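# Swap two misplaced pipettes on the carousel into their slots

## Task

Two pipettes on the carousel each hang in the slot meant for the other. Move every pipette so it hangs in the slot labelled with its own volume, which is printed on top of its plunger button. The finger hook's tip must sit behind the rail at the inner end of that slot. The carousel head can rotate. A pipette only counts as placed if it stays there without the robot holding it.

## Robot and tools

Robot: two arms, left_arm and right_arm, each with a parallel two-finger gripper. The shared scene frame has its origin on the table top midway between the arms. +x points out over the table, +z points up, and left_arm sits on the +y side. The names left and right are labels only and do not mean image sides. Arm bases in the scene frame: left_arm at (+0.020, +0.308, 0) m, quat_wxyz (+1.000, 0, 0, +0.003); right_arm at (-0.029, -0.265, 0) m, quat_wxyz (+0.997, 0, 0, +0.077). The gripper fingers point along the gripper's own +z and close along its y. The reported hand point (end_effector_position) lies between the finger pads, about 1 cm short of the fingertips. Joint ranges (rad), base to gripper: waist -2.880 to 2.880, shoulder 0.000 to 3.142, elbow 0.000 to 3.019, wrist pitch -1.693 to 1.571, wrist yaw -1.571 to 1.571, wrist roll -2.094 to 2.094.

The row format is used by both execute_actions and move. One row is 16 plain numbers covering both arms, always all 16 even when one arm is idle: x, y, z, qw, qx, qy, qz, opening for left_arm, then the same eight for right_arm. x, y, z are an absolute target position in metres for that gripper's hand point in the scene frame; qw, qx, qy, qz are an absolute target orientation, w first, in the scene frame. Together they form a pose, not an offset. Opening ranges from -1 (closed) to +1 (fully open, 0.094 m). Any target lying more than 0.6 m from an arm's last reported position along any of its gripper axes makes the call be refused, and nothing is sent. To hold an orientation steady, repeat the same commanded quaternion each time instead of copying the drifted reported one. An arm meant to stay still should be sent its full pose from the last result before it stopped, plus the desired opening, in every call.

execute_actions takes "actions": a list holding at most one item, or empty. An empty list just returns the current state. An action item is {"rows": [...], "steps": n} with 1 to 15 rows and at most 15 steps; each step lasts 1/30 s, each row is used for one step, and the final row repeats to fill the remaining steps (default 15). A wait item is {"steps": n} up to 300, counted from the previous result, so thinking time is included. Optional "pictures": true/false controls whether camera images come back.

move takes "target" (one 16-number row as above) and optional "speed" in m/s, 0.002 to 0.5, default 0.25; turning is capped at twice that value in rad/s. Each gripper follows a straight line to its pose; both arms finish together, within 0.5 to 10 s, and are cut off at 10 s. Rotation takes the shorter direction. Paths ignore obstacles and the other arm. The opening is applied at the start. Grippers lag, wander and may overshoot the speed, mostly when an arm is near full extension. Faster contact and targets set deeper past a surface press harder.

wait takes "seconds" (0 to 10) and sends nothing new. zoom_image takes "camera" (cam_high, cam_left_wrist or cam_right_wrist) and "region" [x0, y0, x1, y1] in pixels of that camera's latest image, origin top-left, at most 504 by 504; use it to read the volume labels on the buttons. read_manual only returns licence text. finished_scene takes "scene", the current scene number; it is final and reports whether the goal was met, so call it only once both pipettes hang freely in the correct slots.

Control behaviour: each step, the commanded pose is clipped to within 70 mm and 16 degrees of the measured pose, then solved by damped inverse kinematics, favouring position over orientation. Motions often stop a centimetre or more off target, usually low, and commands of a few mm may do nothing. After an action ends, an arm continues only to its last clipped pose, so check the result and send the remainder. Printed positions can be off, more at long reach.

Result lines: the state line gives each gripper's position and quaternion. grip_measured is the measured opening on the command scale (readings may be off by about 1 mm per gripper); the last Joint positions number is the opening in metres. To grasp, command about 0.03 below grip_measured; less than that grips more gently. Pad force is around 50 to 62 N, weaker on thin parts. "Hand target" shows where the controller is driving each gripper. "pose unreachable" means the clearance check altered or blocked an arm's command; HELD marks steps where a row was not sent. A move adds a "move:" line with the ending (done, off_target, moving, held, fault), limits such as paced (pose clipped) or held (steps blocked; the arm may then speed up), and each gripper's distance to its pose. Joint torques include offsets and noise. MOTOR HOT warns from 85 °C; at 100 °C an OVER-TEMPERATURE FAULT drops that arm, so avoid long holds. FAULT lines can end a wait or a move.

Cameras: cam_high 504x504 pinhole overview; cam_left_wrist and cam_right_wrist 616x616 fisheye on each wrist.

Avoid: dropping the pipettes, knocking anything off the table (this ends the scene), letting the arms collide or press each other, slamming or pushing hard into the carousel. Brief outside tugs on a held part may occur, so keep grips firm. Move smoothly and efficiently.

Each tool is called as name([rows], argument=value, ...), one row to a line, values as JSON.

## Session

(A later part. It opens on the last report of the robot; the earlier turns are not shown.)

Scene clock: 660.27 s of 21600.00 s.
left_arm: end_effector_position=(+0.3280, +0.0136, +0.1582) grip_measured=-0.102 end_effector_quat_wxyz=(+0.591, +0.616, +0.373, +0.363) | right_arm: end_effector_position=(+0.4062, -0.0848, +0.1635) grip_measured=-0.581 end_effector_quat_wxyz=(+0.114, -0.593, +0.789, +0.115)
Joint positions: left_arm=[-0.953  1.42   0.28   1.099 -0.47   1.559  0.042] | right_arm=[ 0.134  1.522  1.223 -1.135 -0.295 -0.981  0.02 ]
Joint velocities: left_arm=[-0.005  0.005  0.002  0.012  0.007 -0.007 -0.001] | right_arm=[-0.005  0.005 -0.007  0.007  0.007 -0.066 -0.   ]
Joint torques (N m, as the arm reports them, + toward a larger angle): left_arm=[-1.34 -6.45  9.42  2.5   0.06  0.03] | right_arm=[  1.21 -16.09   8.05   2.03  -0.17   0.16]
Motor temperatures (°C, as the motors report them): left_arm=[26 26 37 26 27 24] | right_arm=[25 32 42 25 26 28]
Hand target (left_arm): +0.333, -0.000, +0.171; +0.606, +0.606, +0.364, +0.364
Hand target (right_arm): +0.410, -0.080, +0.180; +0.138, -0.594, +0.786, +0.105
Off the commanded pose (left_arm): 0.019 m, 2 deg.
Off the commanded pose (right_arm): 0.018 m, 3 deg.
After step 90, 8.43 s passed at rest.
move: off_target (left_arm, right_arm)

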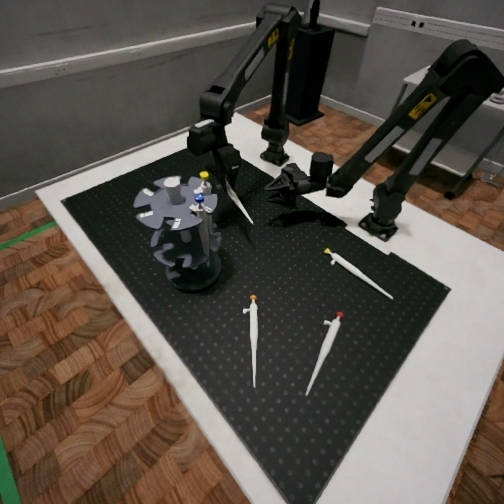

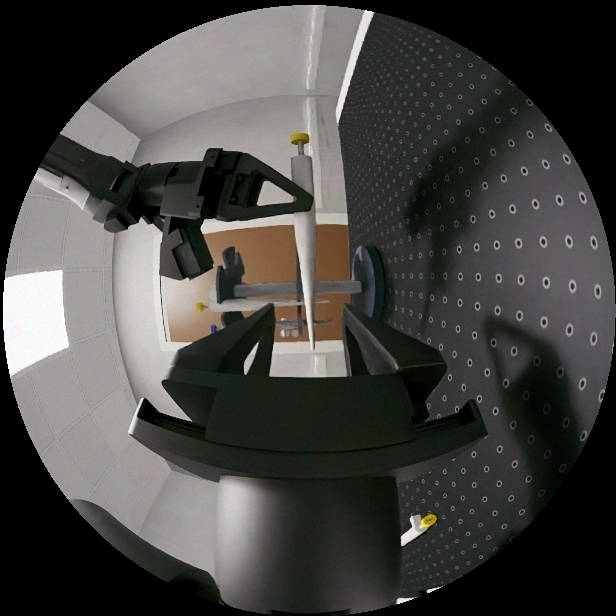

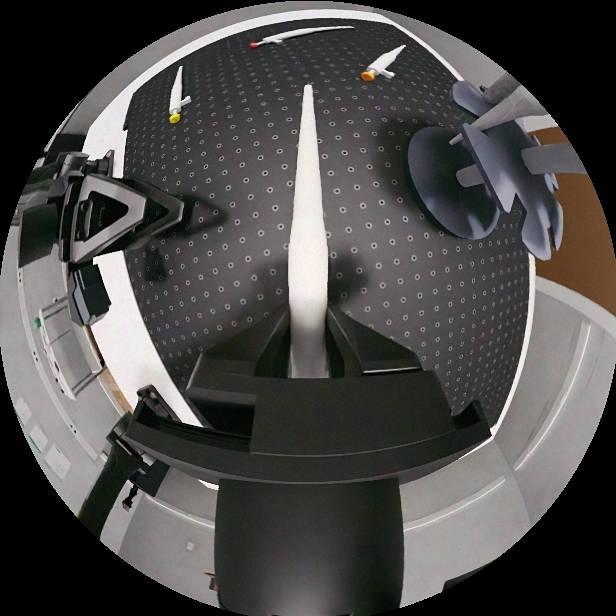

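move(target=[0.398,-0.045,0.171,0.6061,0.6061,0.3642,0.3642,-0.1, 0.41,-0.08,0.18,0.1386,-0.5933,0.7860,0.1046,-0.62], speed=0.05)

Scene clock: 666.70 s of 21600.00 s.
left_arm: end_effector_position=(+0.3860, -0.0384, +0.1693) grip_measured=-0.102 end_effector_quat_wxyz=(+0.608, +0.606, +0.365, +0.360) | right_arm: end_effector_position=(+0.4062, -0.0848, +0.1635) grip_measured=-0.581 end_effector_quat_wxyz=(+0.114, -0.593, +0.789, +0.115)
Joint positions: left_arm=[-0.896  1.574  0.481  1.093 -0.395  1.562  0.042] | right_arm=[ 0.134  1.522  1.223 -1.135 -0.295 -0.981  0.02 ]
Joint velocities: left_arm=[-0.015 -0.015 -0.002  0.002  0.022  0.007  0.001] | right_arm=[-0.005  0.015  0.007  0.007  0.007 -0.022  0.   ]
Joint torques (N m, as the arm reports them, + toward a larger angle): left_arm=[ 0.13 -9.88 10.05  1.17  0.07  0.01] | right_arm=[  1.55 -16.     8.06   2.    -0.14   0.14]
Motor temperatures (°C, as the motors report them): left_arm=[26 27 37 26 27 24] | right_arm=[25 32 42 25 26 28]
Hand target (left_arm): +0.397, -0.045, +0.171; +0.606, +0.606, +0.364, +0.364
Hand target (right_arm): +0.410, -0.080, +0.180; +0.138, -0.594, +0.786, +0.105
Off the commanded pose (left_arm): 0.014 m, 1 deg.
Off the commanded pose (right_arm): 0.018 m, 3 deg.
After step 90, 1.30 s passed at rest.
move: off_target (left_arm, right_arm)

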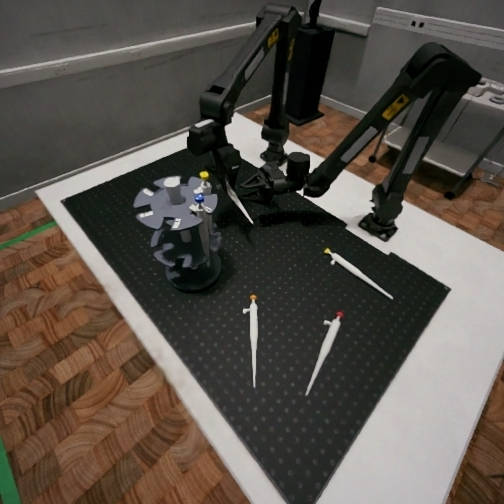

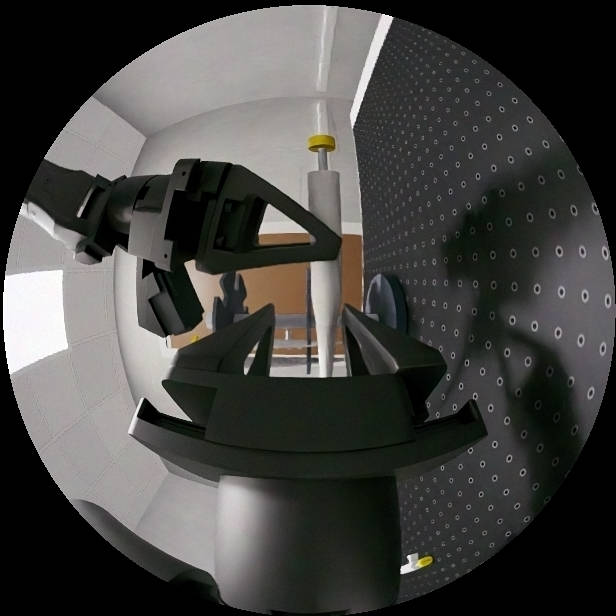

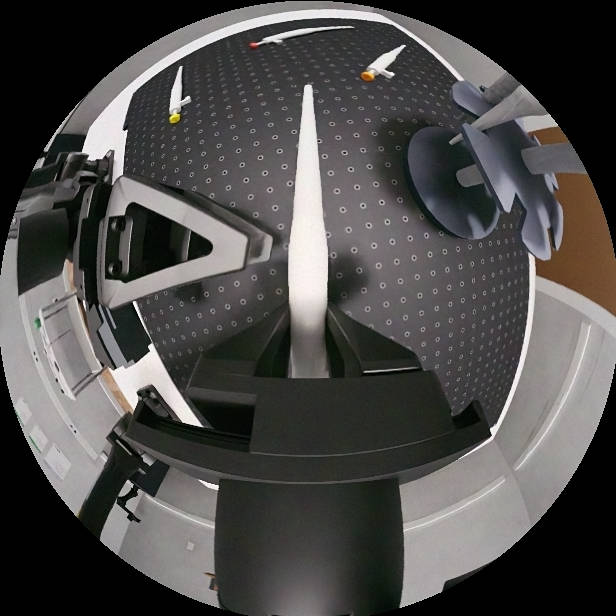

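move(target=[0.398,-0.045,0.156,0.6061,0.6061,0.3642,0.3642,-0.1, 0.41,-0.08,0.18,0.1386,-0.5933,0.7860,0.1046,-0.62], speed=0.02)

Scene clock: 675.37 s of 21600.00 s.
left_arm: end_effector_position=(+0.3877, -0.0391, +0.1482) grip_measured=-0.102 end_effector_quat_wxyz=(+0.597, +0.617, +0.367, +0.358) | right_arm: end_effector_position=(+0.4062, -0.0848, +0.1635) grip_measured=-0.581 end_effector_quat_wxyz=(+0.114, -0.593, +0.789, +0.115)
Joint positions: left_arm=[-0.894  1.629  0.481  1.114 -0.393  1.562  0.042] | right_arm=[ 0.134  1.522  1.223 -1.135 -0.295 -0.98   0.02 ]
Joint velocities: left_arm=[-0.024 -0.015 -0.017  0.017 -0.095  0.022 -0.001] | right_arm=[-0.005 -0.015 -0.017 -0.002 -0.007 -0.095  0.001]
Joint torques (N m, as the arm reports them, + toward a larger angle): left_arm=[  0.12 -10.24   8.96   2.46   0.11   0.04] | right_arm=[  1.02 -16.26   7.97   2.11  -0.15   0.13]
Motor temperatures (°C, as the motors report them): left_arm=[26 27 37 26 27 24] | right_arm=[25 32 42 25 26 28]
Hand target (left_arm): +0.398, -0.045, +0.156; +0.606, +0.606, +0.364, +0.364
Hand target (right_arm): +0.410, -0.080, +0.180; +0.138, -0.593, +0.786, +0.105
Off the commanded pose (left_arm): 0.014 m, 2 deg.
Off the commanded pose (right_arm): 0.018 m, 3 deg.
After step 90, 4.03 s passed at rest.
move: off_target (left_arm, right_arm)

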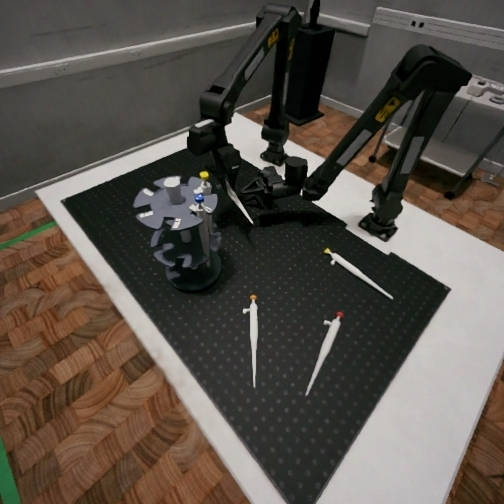

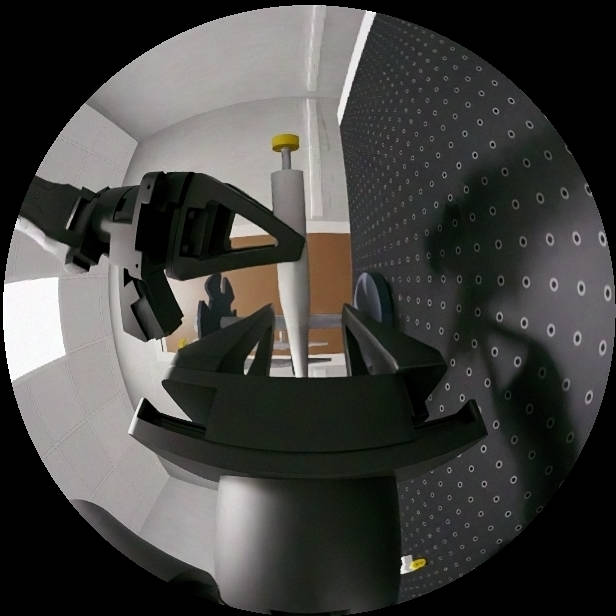

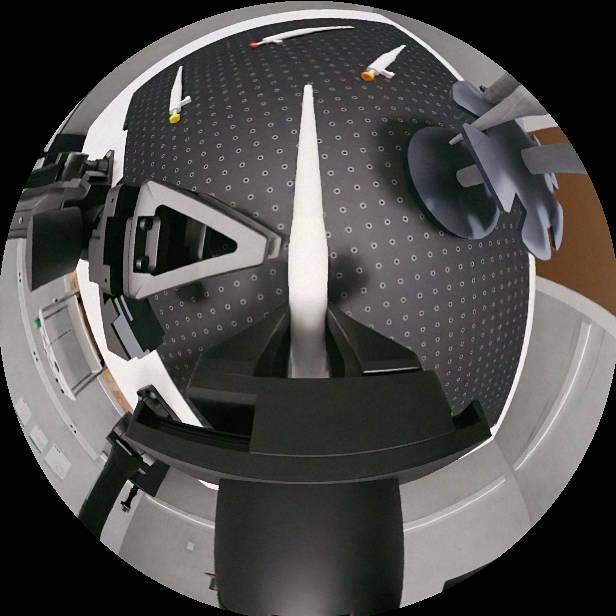

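move(target=[0.410,-0.050,0.162,0.6061,0.6061,0.3642,0.3642,0.1, 0.41,-0.08,0.18,0.1386,-0.5933,0.7860,0.1046,-0.62], speed=0.015)

Scene clock: 681.10 s of 21600.00 s.
left_arm: end_effector_position=(+0.3981, -0.0430, +0.1591) grip_measured=+0.098 end_effector_quat_wxyz=(+0.607, +0.608, +0.366, +0.359) | right_arm: end_effector_position=(+0.4062, -0.0848, +0.1635) grip_measured=-0.581 end_effector_quat_wxyz=(+0.114, -0.593, +0.789, +0.115)
Joint positions: left_arm=[-0.877  1.629  0.508  1.114 -0.376  1.562  0.052] | right_arm=[ 0.134  1.522  1.223 -1.135 -0.295 -0.98   0.02 ]
Joint velocities: left_arm=[ 0.005 -0.015 -0.012 -0.002  0.007 -0.066 -0.   ] | right_arm=[-0.005  0.015 -0.012  0.007 -0.051 -0.066 -0.001]
Joint torques (N m, as the arm reports them, + toward a larger angle): left_arm=[ -0.26 -10.51   9.9    1.24   0.08  -0.02] | right_arm=[  1.14 -15.97   7.98   2.01  -0.16   0.16]
Motor temperatures (°C, as the motors report them): left_arm=[26 27 37 26 27 24] | right_arm=[25 32 42 25 26 28]
Hand target (left_arm): +0.409, -0.050, +0.162; +0.606, +0.606, +0.364, +0.364
Hand target (right_arm): +0.410, -0.080, +0.180; +0.138, -0.594, +0.786, +0.105
Off the commanded pose (left_arm): 0.014 m, 1 deg.
Off the commanded pose (right_arm): 0.018 m, 3 deg.
After step 90, 0.60 s passed at rest.
move: off_target (left_arm, right_arm)

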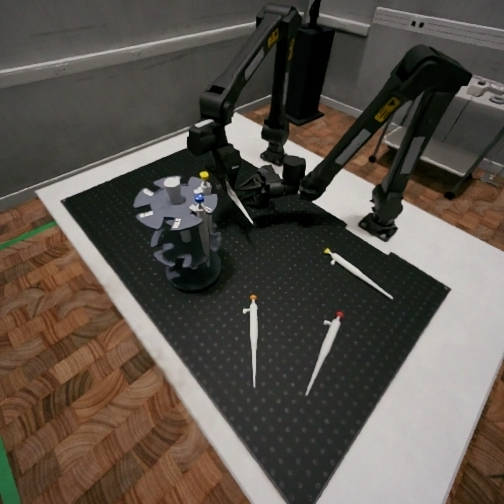

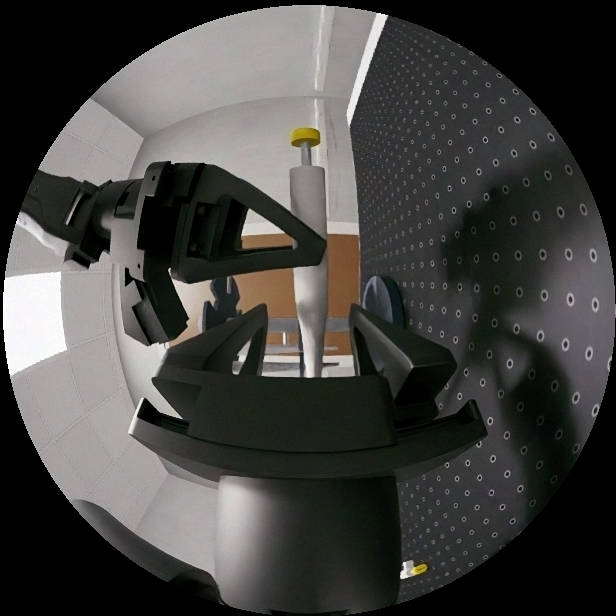

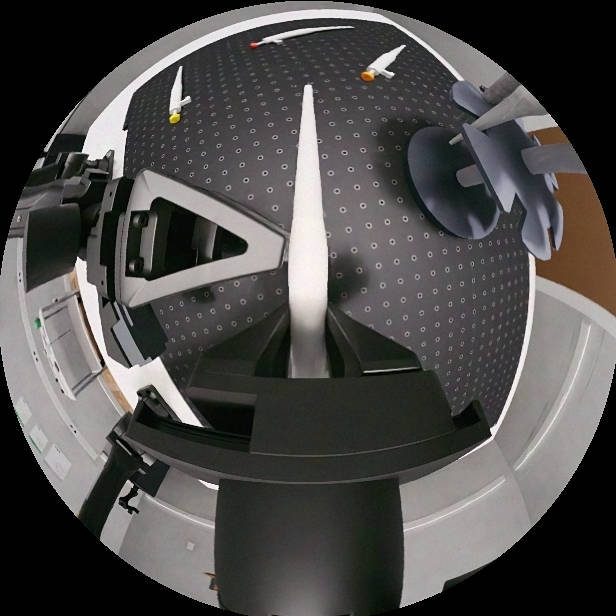

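move(target=[0.428,-0.056,0.160,0.6061,0.6061,0.3642,0.3642,0.1, 0.41,-0.08,0.18,0.1386,-0.5933,0.7860,0.1046,-0.62], speed=0.015)

Scene clock: 685.07 s of 21600.00 s.
left_arm: end_effector_position=(+0.4156, -0.0492, +0.1594) grip_measured=+0.098 end_effector_quat_wxyz=(+0.609, +0.606, +0.365, +0.360) | right_arm: end_effector_position=(+0.4062, -0.0848, +0.1635) grip_measured=-0.581 end_effector_quat_wxyz=(+0.114, -0.593, +0.789, +0.115)
Joint positions: left_arm=[-0.852  1.661  0.552  1.108 -0.351  1.562  0.052] | right_arm=[ 0.134  1.522  1.223 -1.135 -0.295 -0.98   0.02 ]
Joint velocities: left_arm=[-0.015 -0.005  0.002 -0.007 -0.037 -0.022  0.   ] | right_arm=[-0.005 -0.015  0.002 -0.012  0.007  0.022  0.   ]
Joint torques (N m, as the arm reports them, + toward a larger angle): left_arm=[  0.25 -10.88  10.12   1.12   0.09   0.02] | right_arm=[  2.08 -15.91   8.13   2.04  -0.15   0.17]
Motor temperatures (°C, as the motors report them): left_arm=[26 27 37 26 27 24] | right_arm=[25 32 42 25 26 28]
Hand target (left_arm): +0.427, -0.056, +0.160; +0.606, +0.606, +0.364, +0.364
Hand target (right_arm): +0.410, -0.080, +0.180; +0.138, -0.594, +0.786, +0.105
Off the commanded pose (left_arm): 0.014 m, 1 deg.
Off the commanded pose (right_arm): 0.018 m, 3 deg.
move: off_target (left_arm, right_arm)

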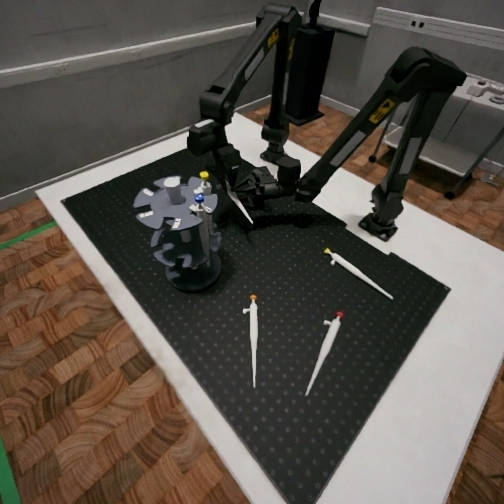

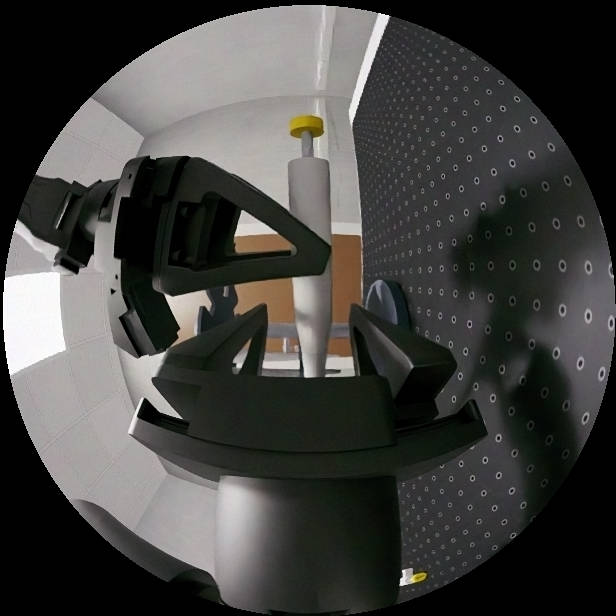

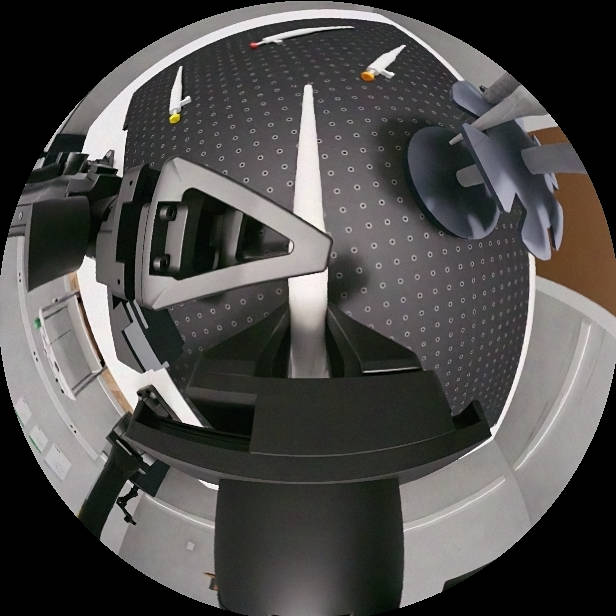

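execute_actions([
  {"rows": [[0.428,-0.056,0.160,0.6061,0.6061,0.3642,0.3642,-0.605, 0.41,-0.08,0.18,0.1386,-0.5933,0.7860,0.1046,-0.62]], "steps": 15},
], pictures=false)

move(target=[0.428,-0.056,0.160,0.6061,0.6061,0.3642,0.3642,-0.605, 0.41,-0.08,0.18,0.1386,-0.5933,0.7860,0.1046,-0.3], speed=0.015)

Scene clock: 689.00 s of 21600.00 s.
left_arm: end_effector_position=(+0.4166, -0.0494, +0.1579) grip_measured=-0.574 end_effector_quat_wxyz=(+0.607, +0.607, +0.366, +0.360) | right_arm: end_effector_position=(+0.4071, -0.0848, +0.1646) grip_measured=-0.581 end_effector_quat_wxyz=(+0.116, -0.592, +0.789, +0.113)
Joint positions: left_arm=[-0.85   1.664  0.554  1.104 -0.349  1.562  0.02 ] | right_arm=[ 0.134  1.52   1.223 -1.131 -0.293 -0.979  0.02 ]
Joint velocities: left_arm=[-0.005  0.005  0.012  0.002  0.022 -0.007  0.   ] | right_arm=[-0.005 -0.015  0.012 -0.007  0.007 -0.066  0.001]
Joint torques (N m, as the arm reports them, + toward a larger angle): left_arm=[ -0.01 -10.93   9.82   1.37   0.03   0.03] | right_arm=[  1.58 -15.94   8.12   1.89  -0.27   0.12]
Motor temperatures (°C, as the motors report them): left_arm=[26 27 37 26 27 24] | right_arm=[25 32 42 25 26 28]
Hand target (left_arm): +0.428, -0.056, +0.160; +0.606, +0.606, +0.364, +0.364
Hand target (right_arm): +0.410, -0.080, +0.180; +0.139, -0.593, +0.786, +0.105
Off the commanded pose (left_arm): 0.013 m, 1 deg.
Off the commanded pose (right_arm): 0.016 m, 3 deg.
Steps of this call (steps 1 to 90: nothing new was sent; then 0.43 s passed at rest; steps 91 to 105: all 15 steps of this action). Readings (end_effector_position):
91: left_arm (+0.4156, -0.0492, +0.1594) | right_arm (+0.4062, -0.0848, +0.1635)
92: left_arm (+0.4156, -0.0493, +0.1594) | right_arm (+0.4062, -0.0848, +0.1635)
94: left_arm (+0.4160, -0.0493, +0.1575) | right_arm (+0.4067, -0.0849, +0.1643)
98: left_arm (+0.4166, -0.0494, +0.1579) | right_arm (+0.4071, -0.0848, +0.1646)
105: the state above

Scene clock: 691.07 s of 21600.00 s.
left_arm: end_effector_position=(+0.4166, -0.0494, +0.1571) grip_measured=-0.574 end_effector_quat_wxyz=(+0.606, +0.608, +0.365, +0.360) | right_arm: end_effector_position=(+0.4070, -0.0848, +0.1656) grip_measured=-0.301 end_effector_quat_wxyz=(+0.117, -0.592, +0.789, +0.113)
Joint positions: left_arm=[-0.85   1.665  0.554  1.104 -0.349  1.564  0.02 ] | right_arm=[ 0.134  1.517  1.223 -1.131 -0.293 -0.979  0.033]
Joint velocities: left_arm=[-0.005 -0.005  0.002  0.012  0.007 -0.022  0.001] | right_arm=[ 0.005 -0.005  0.002 -0.007  0.022 -0.081  0.001]
Joint torques (N m, as the arm reports them, + toward a larger angle): left_arm=[ -0.08 -11.76   9.74   1.35   0.06   0.02] | right_arm=[  1.45 -15.05   8.05   1.8   -0.24   0.11]
Motor temperatures (°C, as the motors report them): left_arm=[26 27 37 26 27 24] | right_arm=[25 32 42 25 26 28]
Hand target (left_arm): +0.428, -0.056, +0.160; +0.606, +0.606, +0.364, +0.364
Hand target (right_arm): +0.410, -0.080, +0.180; +0.138, -0.593, +0.786, +0.105
Off the commanded pose (left_arm): 0.013 m, 1 deg.
Off the commanded pose (right_arm): 0.016 m, 3 deg.
move: off_target (left_arm, right_arm)

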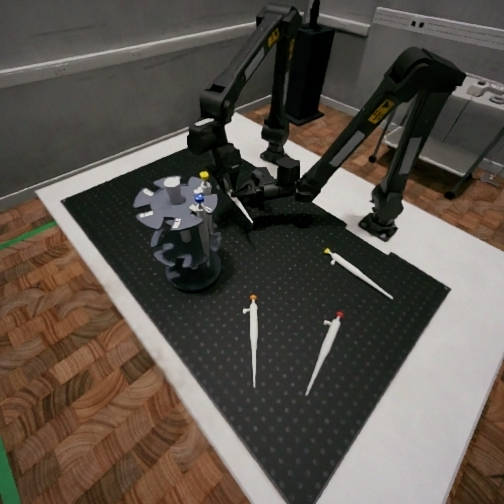

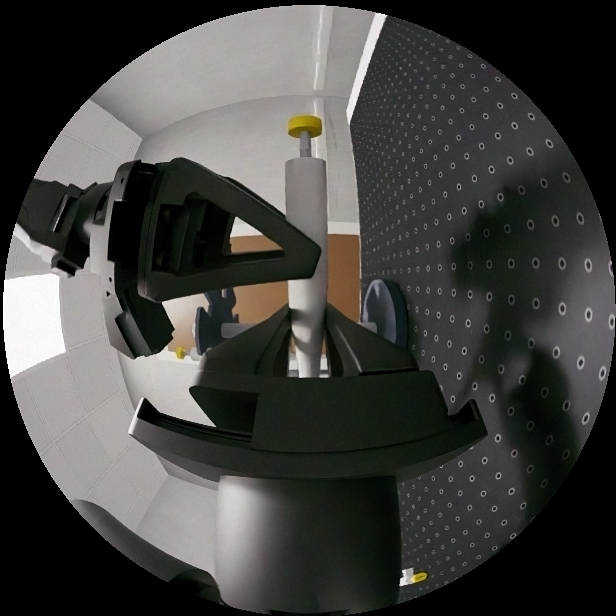

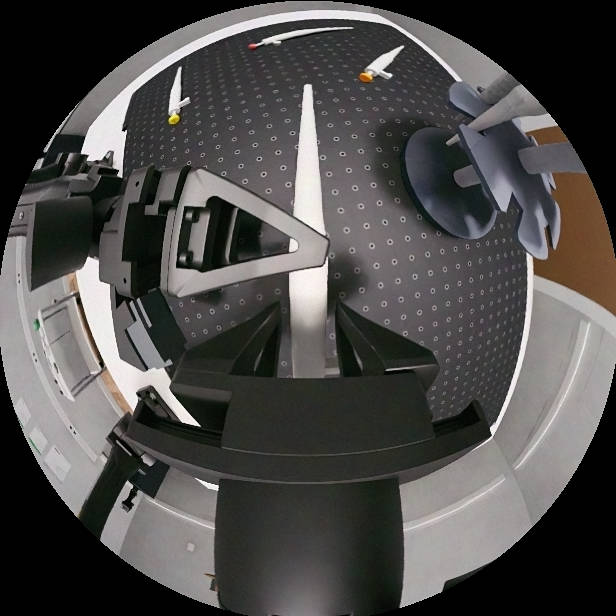

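move(target=[0.428,-0.056,0.132,0.6061,0.6061,0.3642,0.3642,-0.605, 0.41,-0.08,0.18,0.1386,-0.5933,0.7860,0.1046,-0.3], speed=0.02)

Scene clock: 696.30 s of 21600.00 s.
left_arm: end_effector_position=(+0.4174, -0.0503, +0.1216) grip_measured=-0.574 end_effector_quat_wxyz=(+0.593, +0.621, +0.368, +0.358) | right_arm: end_effector_position=(+0.4070, -0.0848, +0.1657) grip_measured=-0.301 end_effector_quat_wxyz=(+0.117, -0.592, +0.789, +0.113)
Joint positions: left_arm=[-0.85   1.762  0.554  1.163 -0.349  1.564  0.02 ] | right_arm=[ 0.134  1.517  1.223 -1.131 -0.293 -0.979  0.033]
Joint velocities: left_arm=[-0.015  0.005 -0.007  0.017 -0.066 -0.022  0.   ] | right_arm=[-0.005 -0.015 -0.007  0.002 -0.022  0.11  -0.001]
Joint torques (N m, as the arm reports them, + toward a larger angle): left_arm=[ -0.21 -12.11   8.68   2.72   0.06   0.02] | right_arm=[  1.12 -16.37   8.07   1.94  -0.25   0.13]
Motor temperatures (°C, as the motors report them): left_arm=[26 27 37 26 27 24] | right_arm=[25 32 42 25 26 28]
Hand target (left_arm): +0.427, -0.056, +0.132; +0.606, +0.606, +0.364, +0.364
Hand target (right_arm): +0.410, -0.080, +0.180; +0.139, -0.593, +0.786, +0.105
Off the commanded pose (left_arm): 0.016 m, 2 deg.
Off the commanded pose (right_arm): 0.015 m, 3 deg.
After step 90, 0.53 s passed at rest.
move: off_target (left_arm, right_arm)

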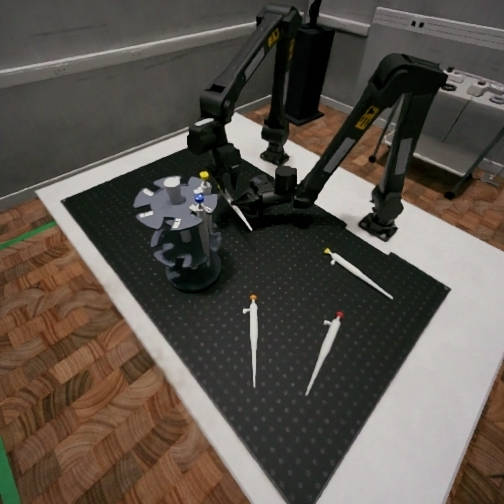

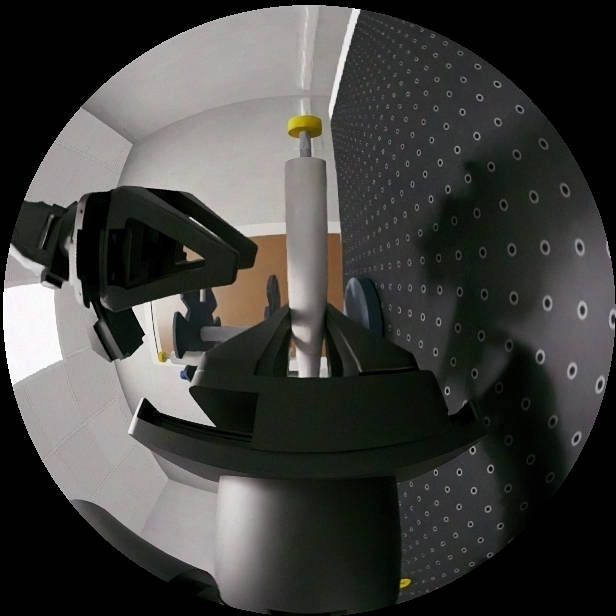

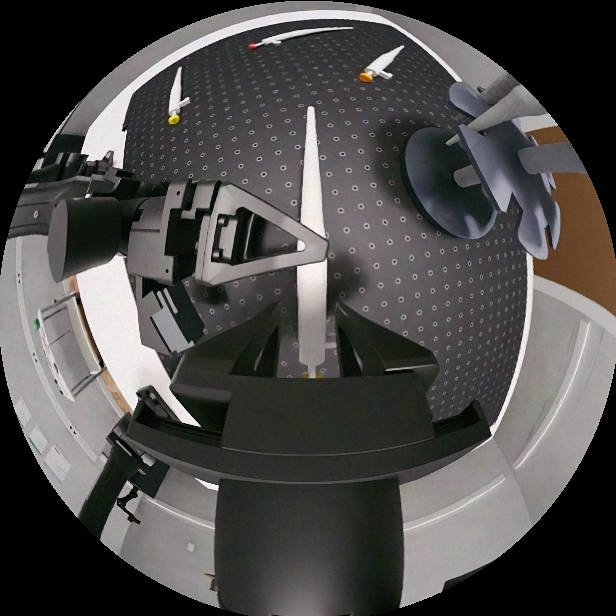

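move(target=[0.428,-0.056,0.132,0.6061,0.6061,0.3642,0.3642,-0.605, 0.40,-0.28,0.30,0.45,-0.15,0.87,0.08,-0.3], speed=0.15)

move(target=[0.43,0.02,0.24,0.6061,0.6061,0.3642,0.3642,-0.605, 0.40,-0.28,0.30,0.45,-0.15,0.87,0.08,-0.3], speed=0.1)

Scene clock: 711.13 s of 21600.00 s.
left_arm: end_effector_position=(+0.4174, -0.0503, +0.1217) grip_measured=-0.574 end_effector_quat_wxyz=(+0.593, +0.621, +0.367, +0.358) | right_arm: end_effector_position=(+0.3987, -0.2736, +0.2914) grip_measured=-0.301 end_effector_quat_wxyz=(+0.439, -0.162, +0.880, +0.081)
Joint positions: left_arm=[-0.85   1.762  0.554  1.163 -0.349  1.564  0.02 ] | right_arm=[-0.341  0.987  0.883 -0.62  -0.432 -0.355  0.033]
Joint velocities: left_arm=[ 0.015 -0.005 -0.002 -0.002 -0.007  0.022  0.   ] | right_arm=[ 0.005 -0.024  0.017 -0.007  0.007  0.051 -0.   ]
Joint torques (N m, as the arm reports them, + toward a larger angle): left_arm=[  0.03 -12.25   8.47   2.71   0.03  -0.01] | right_arm=[-0.23 -7.76  8.29  3.48 -0.35  0.17]
Motor temperatures (°C, as the motors report them): left_arm=[26 27 36 27 27 24] | right_arm=[25 32 42 25 26 28]
Hand target (left_arm): +0.427, -0.056, +0.132; +0.606, +0.606, +0.364, +0.364
Hand target (right_arm): +0.398, -0.278, +0.298; +0.453, -0.154, +0.875, +0.077
Off the commanded pose (left_arm): 0.016 m, 2 deg.
Off the commanded pose (right_arm): 0.011 m, 2 deg.
After step 90, 7.63 s passed at rest.
move: off_target (left_arm, right_arm)

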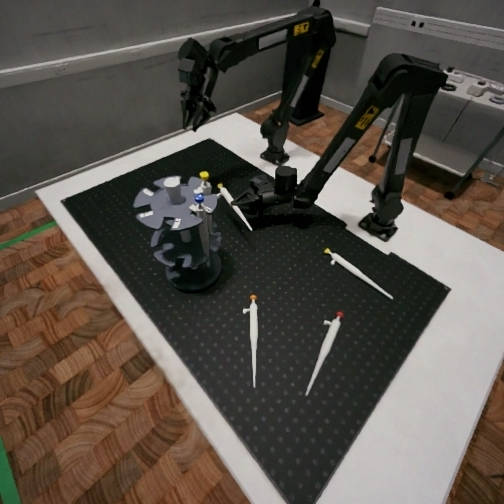

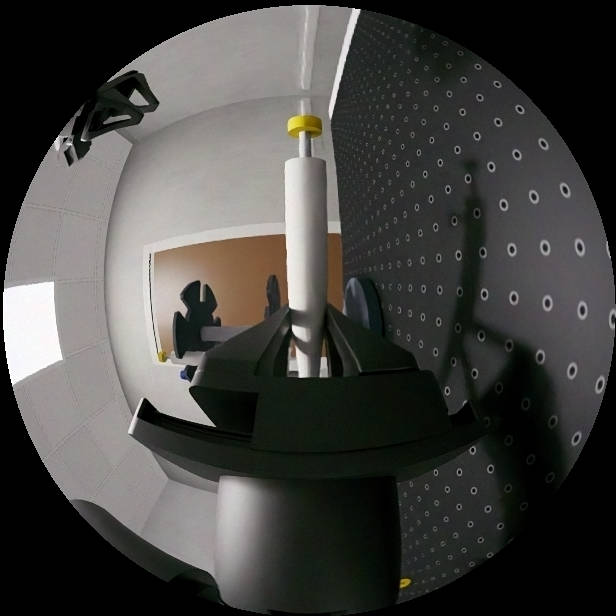

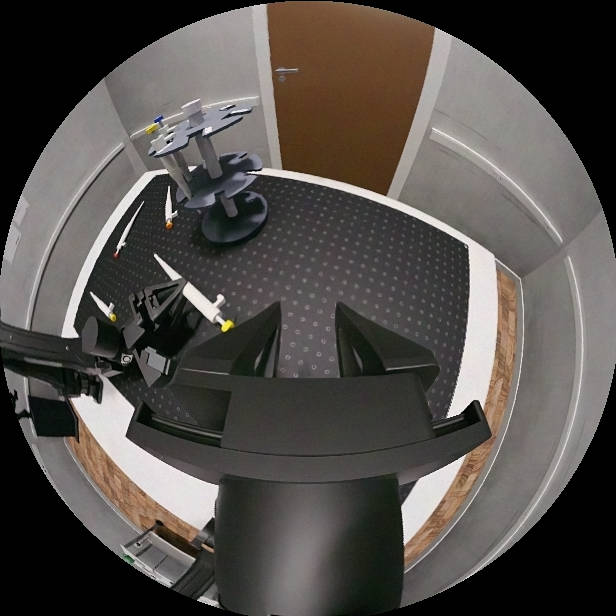

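Scene clock: 712.87 s of 21600.00 s.
left_arm: end_effector_position=(+0.4307, +0.0165, +0.2425) grip_measured=-0.574 end_effector_quat_wxyz=(+0.612, +0.602, +0.364, +0.363) | right_arm: end_effector_position=(+0.3985, -0.2741, +0.2917) grip_measured=-0.301 end_effector_quat_wxyz=(+0.439, -0.159, +0.880, +0.084)
Joint positions: left_arm=[-0.688  1.32   0.518  0.812 -0.189  1.565  0.02 ] | right_arm=[-0.345  0.987  0.883 -0.62  -0.438 -0.349  0.033]
Joint velocities: left_arm=[-0.015  0.005  0.007 -0.002 -0.037 -0.051  0.001] | right_arm=[-0.005 -0.015  0.002  0.007  0.037 -0.007 -0.   ]
Joint torques (N m, as the arm reports them, + toward a larger angle): left_arm=[-0.18 -9.87  8.65  1.46  0.07  0.02] | right_arm=[-0.31 -6.54  9.    3.16 -0.41  0.18]
Motor temperatures (°C, as the motors report them): left_arm=[26 27 36 26 27 24] | right_arm=[25 32 42 25 26 28]
Hand target (left_arm): +0.431, +0.020, +0.240; +0.606, +0.606, +0.364, +0.364
Hand target (right_arm): +0.400, -0.280, +0.300; +0.452, -0.151, +0.875, +0.080
Off the commanded pose (left_arm): 0.004 m, 1 deg.
Off the commanded pose (right_arm): 0.010 m, 2 deg.
move: done

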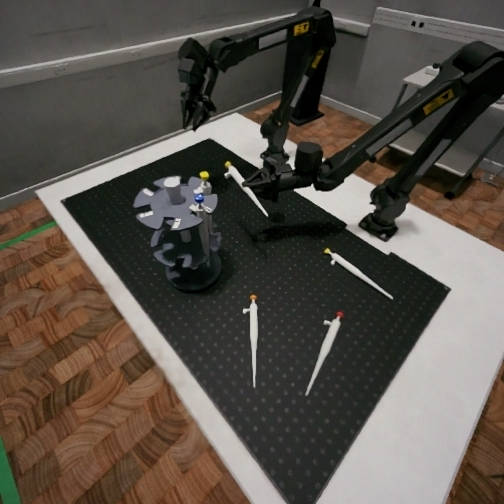

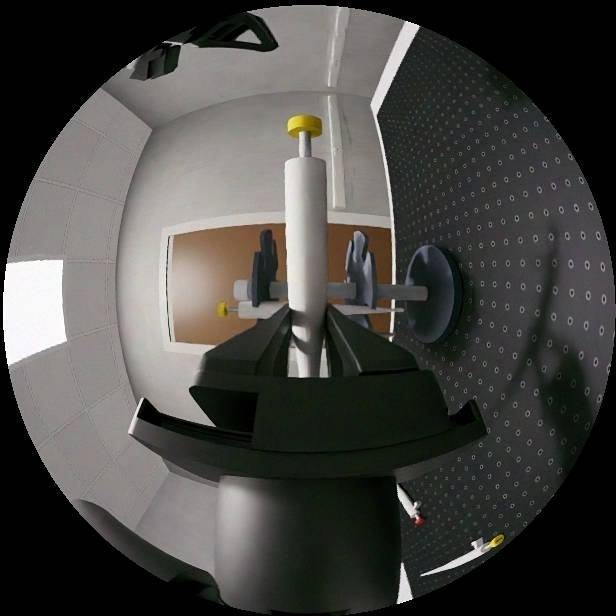

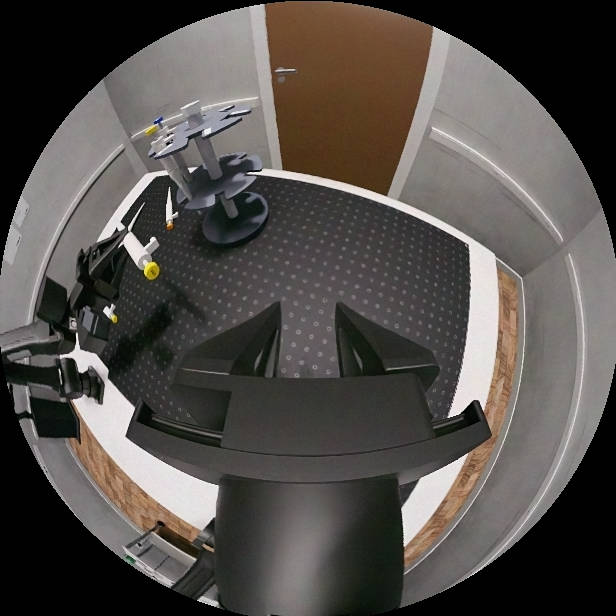

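The button face is visible to the right camera now.

zoom_image(camera="cam_right_wrist", region=[130, 250, 175, 290])

Region (130, 250, 175, 290) of cam_right_wrist's 616x616 image, scaled by 11.200, with more detail than that image has.

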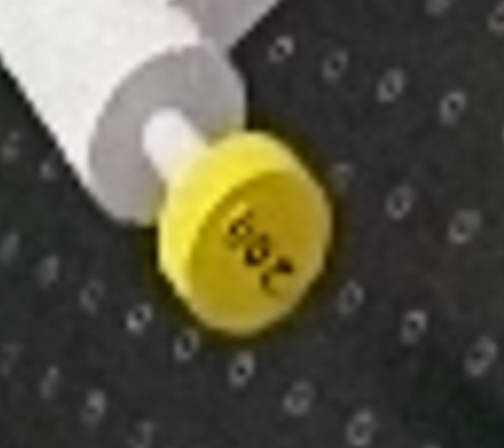

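move(target=[0.42,0.26,0.27,0.7653,0.1093,0.6197,-0.1349,-0.605, 0.44,-0.15,0.28,0.7186,-0.0303,0.6940,0.0314,-1], speed=0.12)

move(target=[0.42,0.26,0.27,0.7653,0.1093,0.6197,-0.1349,-0.605, 0.50,0.072,0.268,0.7193,0.0,0.6947,0.0,-1], speed=0.12)

Scene clock: 742.97 s of 21600.00 s.
left_arm: end_effector_position=(+0.4279, +0.2574, +0.2646) grip_measured=-0.575 end_effector_quat_wxyz=(+0.757, +0.113, +0.629, -0.134) | right_arm: end_effector_position=(+0.4440, -0.1572, +0.2837) grip_measured=-0.993 end_effector_quat_wxyz=(+0.716, -0.031, +0.697, +0.023)
Joint positions: left_arm=[ 0.026  1.124  0.291  1.031  0.378 -0.071  0.02 ] | right_arm=[ 0.152  1.168  0.529  0.666  0.23  -0.018  0.   ]
Joint velocities: left_arm=[ 0.005 -0.015  0.002  0.002  0.022 -0.007  0.001] | right_arm=[ 0.005 -0.005 -0.007  0.007  0.037 -0.007 -0.   ]
Joint torques (N m, as the arm reports them, + toward a larger angle): left_arm=[-0.25 -6.32  7.79  2.44  0.03 -0.03] | right_arm=[ 2.09 -5.06  7.11  3.97  0.15  0.11]
Motor temperatures (°C, as the motors report them): left_arm=[26 27 36 26 27 24] | right_arm=[25 30 42 25 26 28]
Hand target (left_arm): +0.423, +0.260, +0.270; +0.766, +0.110, +0.620, -0.134
Hand target (right_arm): +0.443, -0.152, +0.280; +0.717, -0.032, +0.695, +0.029
Off the commanded pose (left_arm): 0.010 m, 1 deg.
Off the commanded pose (right_arm): 0.009 m, 1 deg.
After step 90, 20.17 s passed at rest.
move: done

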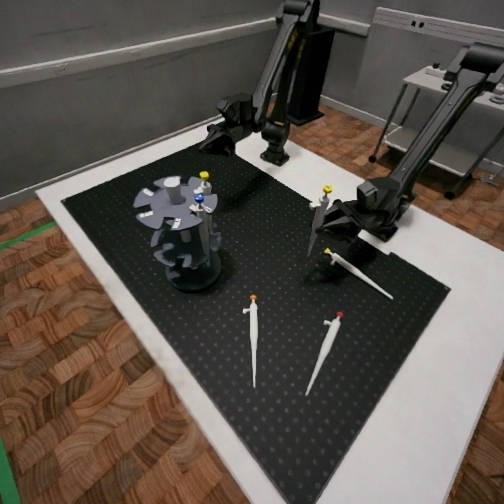

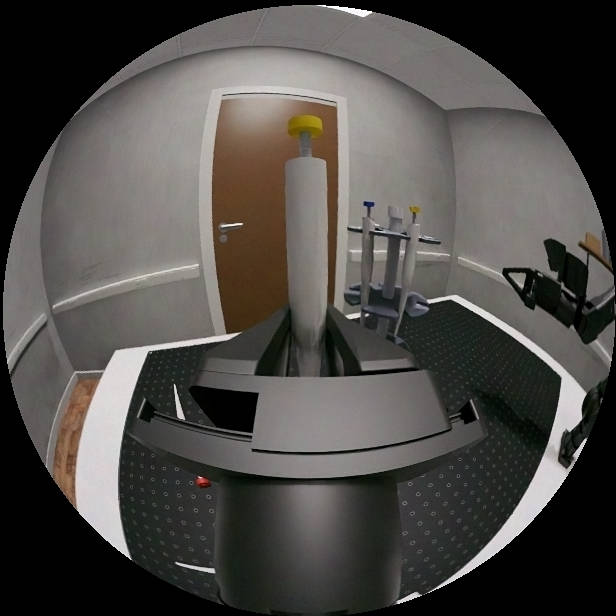

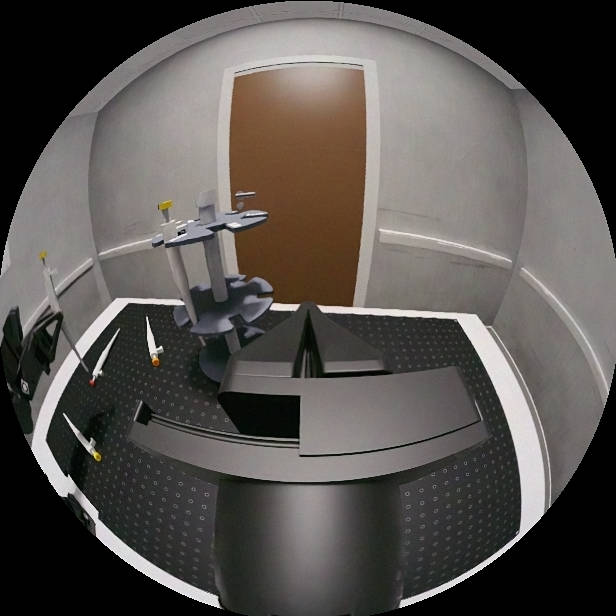

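Scene clock: 745.30 s of 21600.00 s.
left_arm: end_effector_position=(+0.4252, +0.2573, +0.2649) grip_measured=-0.575 end_effector_quat_wxyz=(+0.758, +0.111, +0.629, -0.136) | right_arm: end_effector_position=(+0.4925, +0.0561, +0.2503) grip_measured=-0.993 end_effector_quat_wxyz=(+0.705, -0.007, +0.709, -0.010)
Joint positions: left_arm=[ 0.026  1.114  0.284  1.031  0.378 -0.077  0.02 ] | right_arm=[ 0.591  1.636  0.916  0.712  0.749 -0.019  0.   ]
Joint velocities: left_arm=[ 0.005 -0.005 -0.007 -0.012 -0.037  0.037 -0.001] | right_arm=[ 0.005 -0.015 -0.007  0.017 -0.007 -0.037  0.   ]
Joint torques (N m, as the arm reports them, + toward a larger angle): left_arm=[ 0.03 -6.36  7.9   2.34  0.03 -0.01] | right_arm=[  0.86 -12.59  10.92   3.09   0.14  -0.1 ]
Motor temperatures (°C, as the motors report them): left_arm=[26 27 36 26 27 24] | right_arm=[25 30 43 25 26 28]
Hand target (left_arm): +0.420, +0.260, +0.270; +0.765, +0.109, +0.620, -0.135
Hand target (right_arm): +0.501, +0.070, +0.270; +0.719, +0.000, +0.695, +0.000
Off the commanded pose (left_arm): 0.008 m, 1 deg.
Off the commanded pose (right_arm): 0.025 m, 3 deg.
move: off_target (right_arm)

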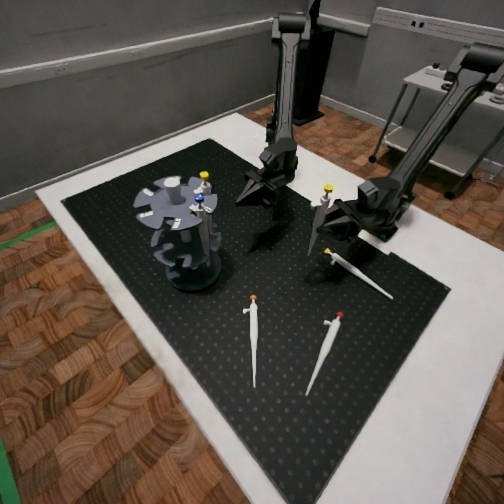

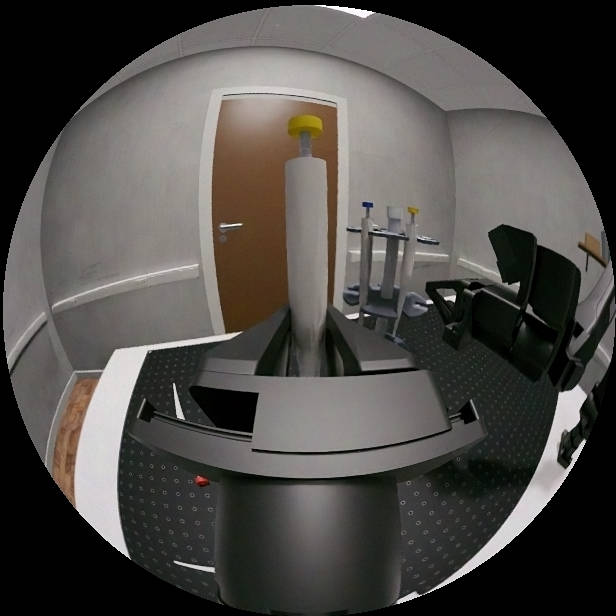

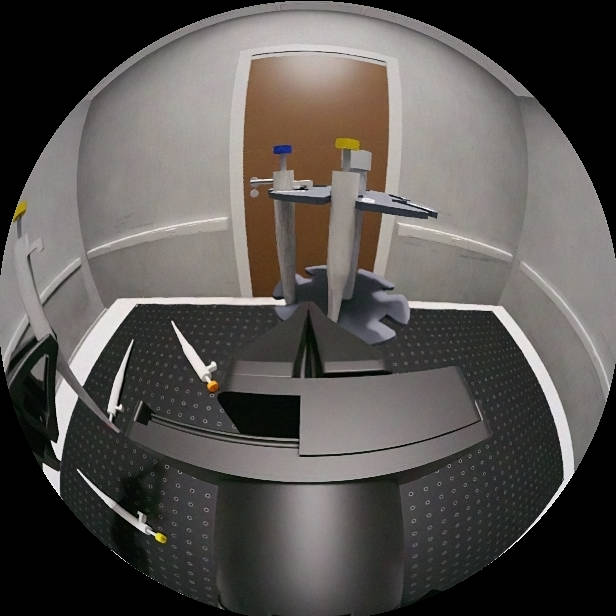

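move(target=[0.42,0.26,0.27,0.7653,0.1093,0.6197,-0.1349,-0.605, 0.585,0.052,0.270,0.7193,0.0,0.6947,0.0,-1], speed=0.05)

Scene clock: 750.37 s of 21600.00 s.
left_arm: end_effector_position=(+0.4251, +0.2572, +0.2649) grip_measured=-0.575 end_effector_quat_wxyz=(+0.758, +0.111, +0.629, -0.136) | right_arm: end_effector_position=(+0.5667, +0.0480, +0.2594) grip_measured=-0.993 end_effector_quat_wxyz=(+0.714, -0.004, +0.700, +0.001)
Joint positions: left_arm=[ 0.026  1.114  0.284  1.031  0.378 -0.077  0.02 ] | right_arm=[ 0.481  1.743  1.07   0.698  0.627 -0.019  0.   ]
Joint velocities: left_arm=[ 0.005 -0.015  0.002 -0.002  0.051 -0.022 -0.   ] | right_arm=[-0.005 -0.005 -0.007 -0.012  0.007  0.125  0.001]
Joint torques (N m, as the arm reports them, + toward a larger angle): left_arm=[-0.39 -6.29  7.76  2.4   0.04 -0.03] | right_arm=[  0.01 -13.92  11.68   1.46  -0.21  -0.08]
Motor temperatures (°C, as the motors report them): left_arm=[26 27 36 26 27 24] | right_arm=[25 31 43 25 26 28]
Hand target (left_arm): +0.420, +0.260, +0.270; +0.765, +0.109, +0.620, -0.135
Hand target (right_arm): +0.583, +0.051, +0.271; +0.720, +0.000, +0.694, -0.000
Off the commanded pose (left_arm): 0.008 m, 1 deg.
Off the commanded pose (right_arm): 0.022 m, 1 deg.
move: off_target (right_arm)

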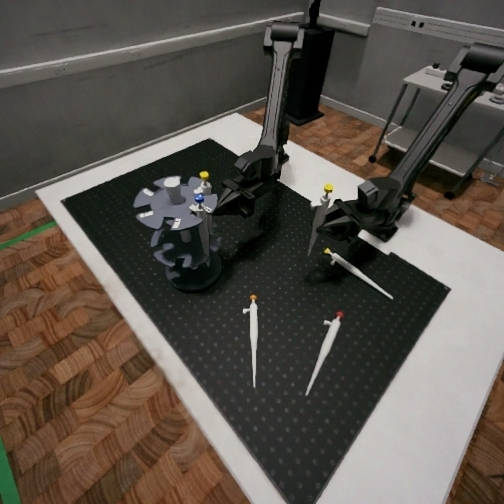

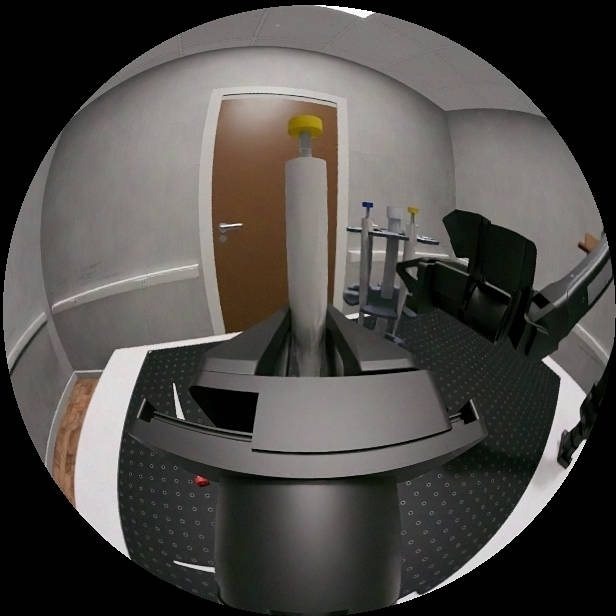

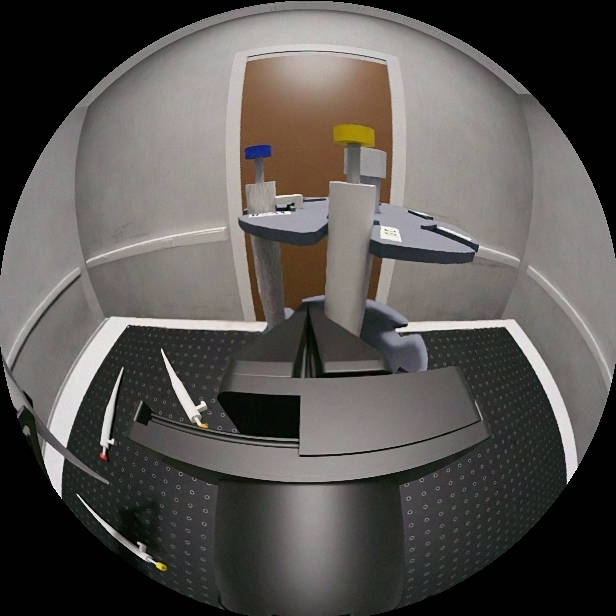

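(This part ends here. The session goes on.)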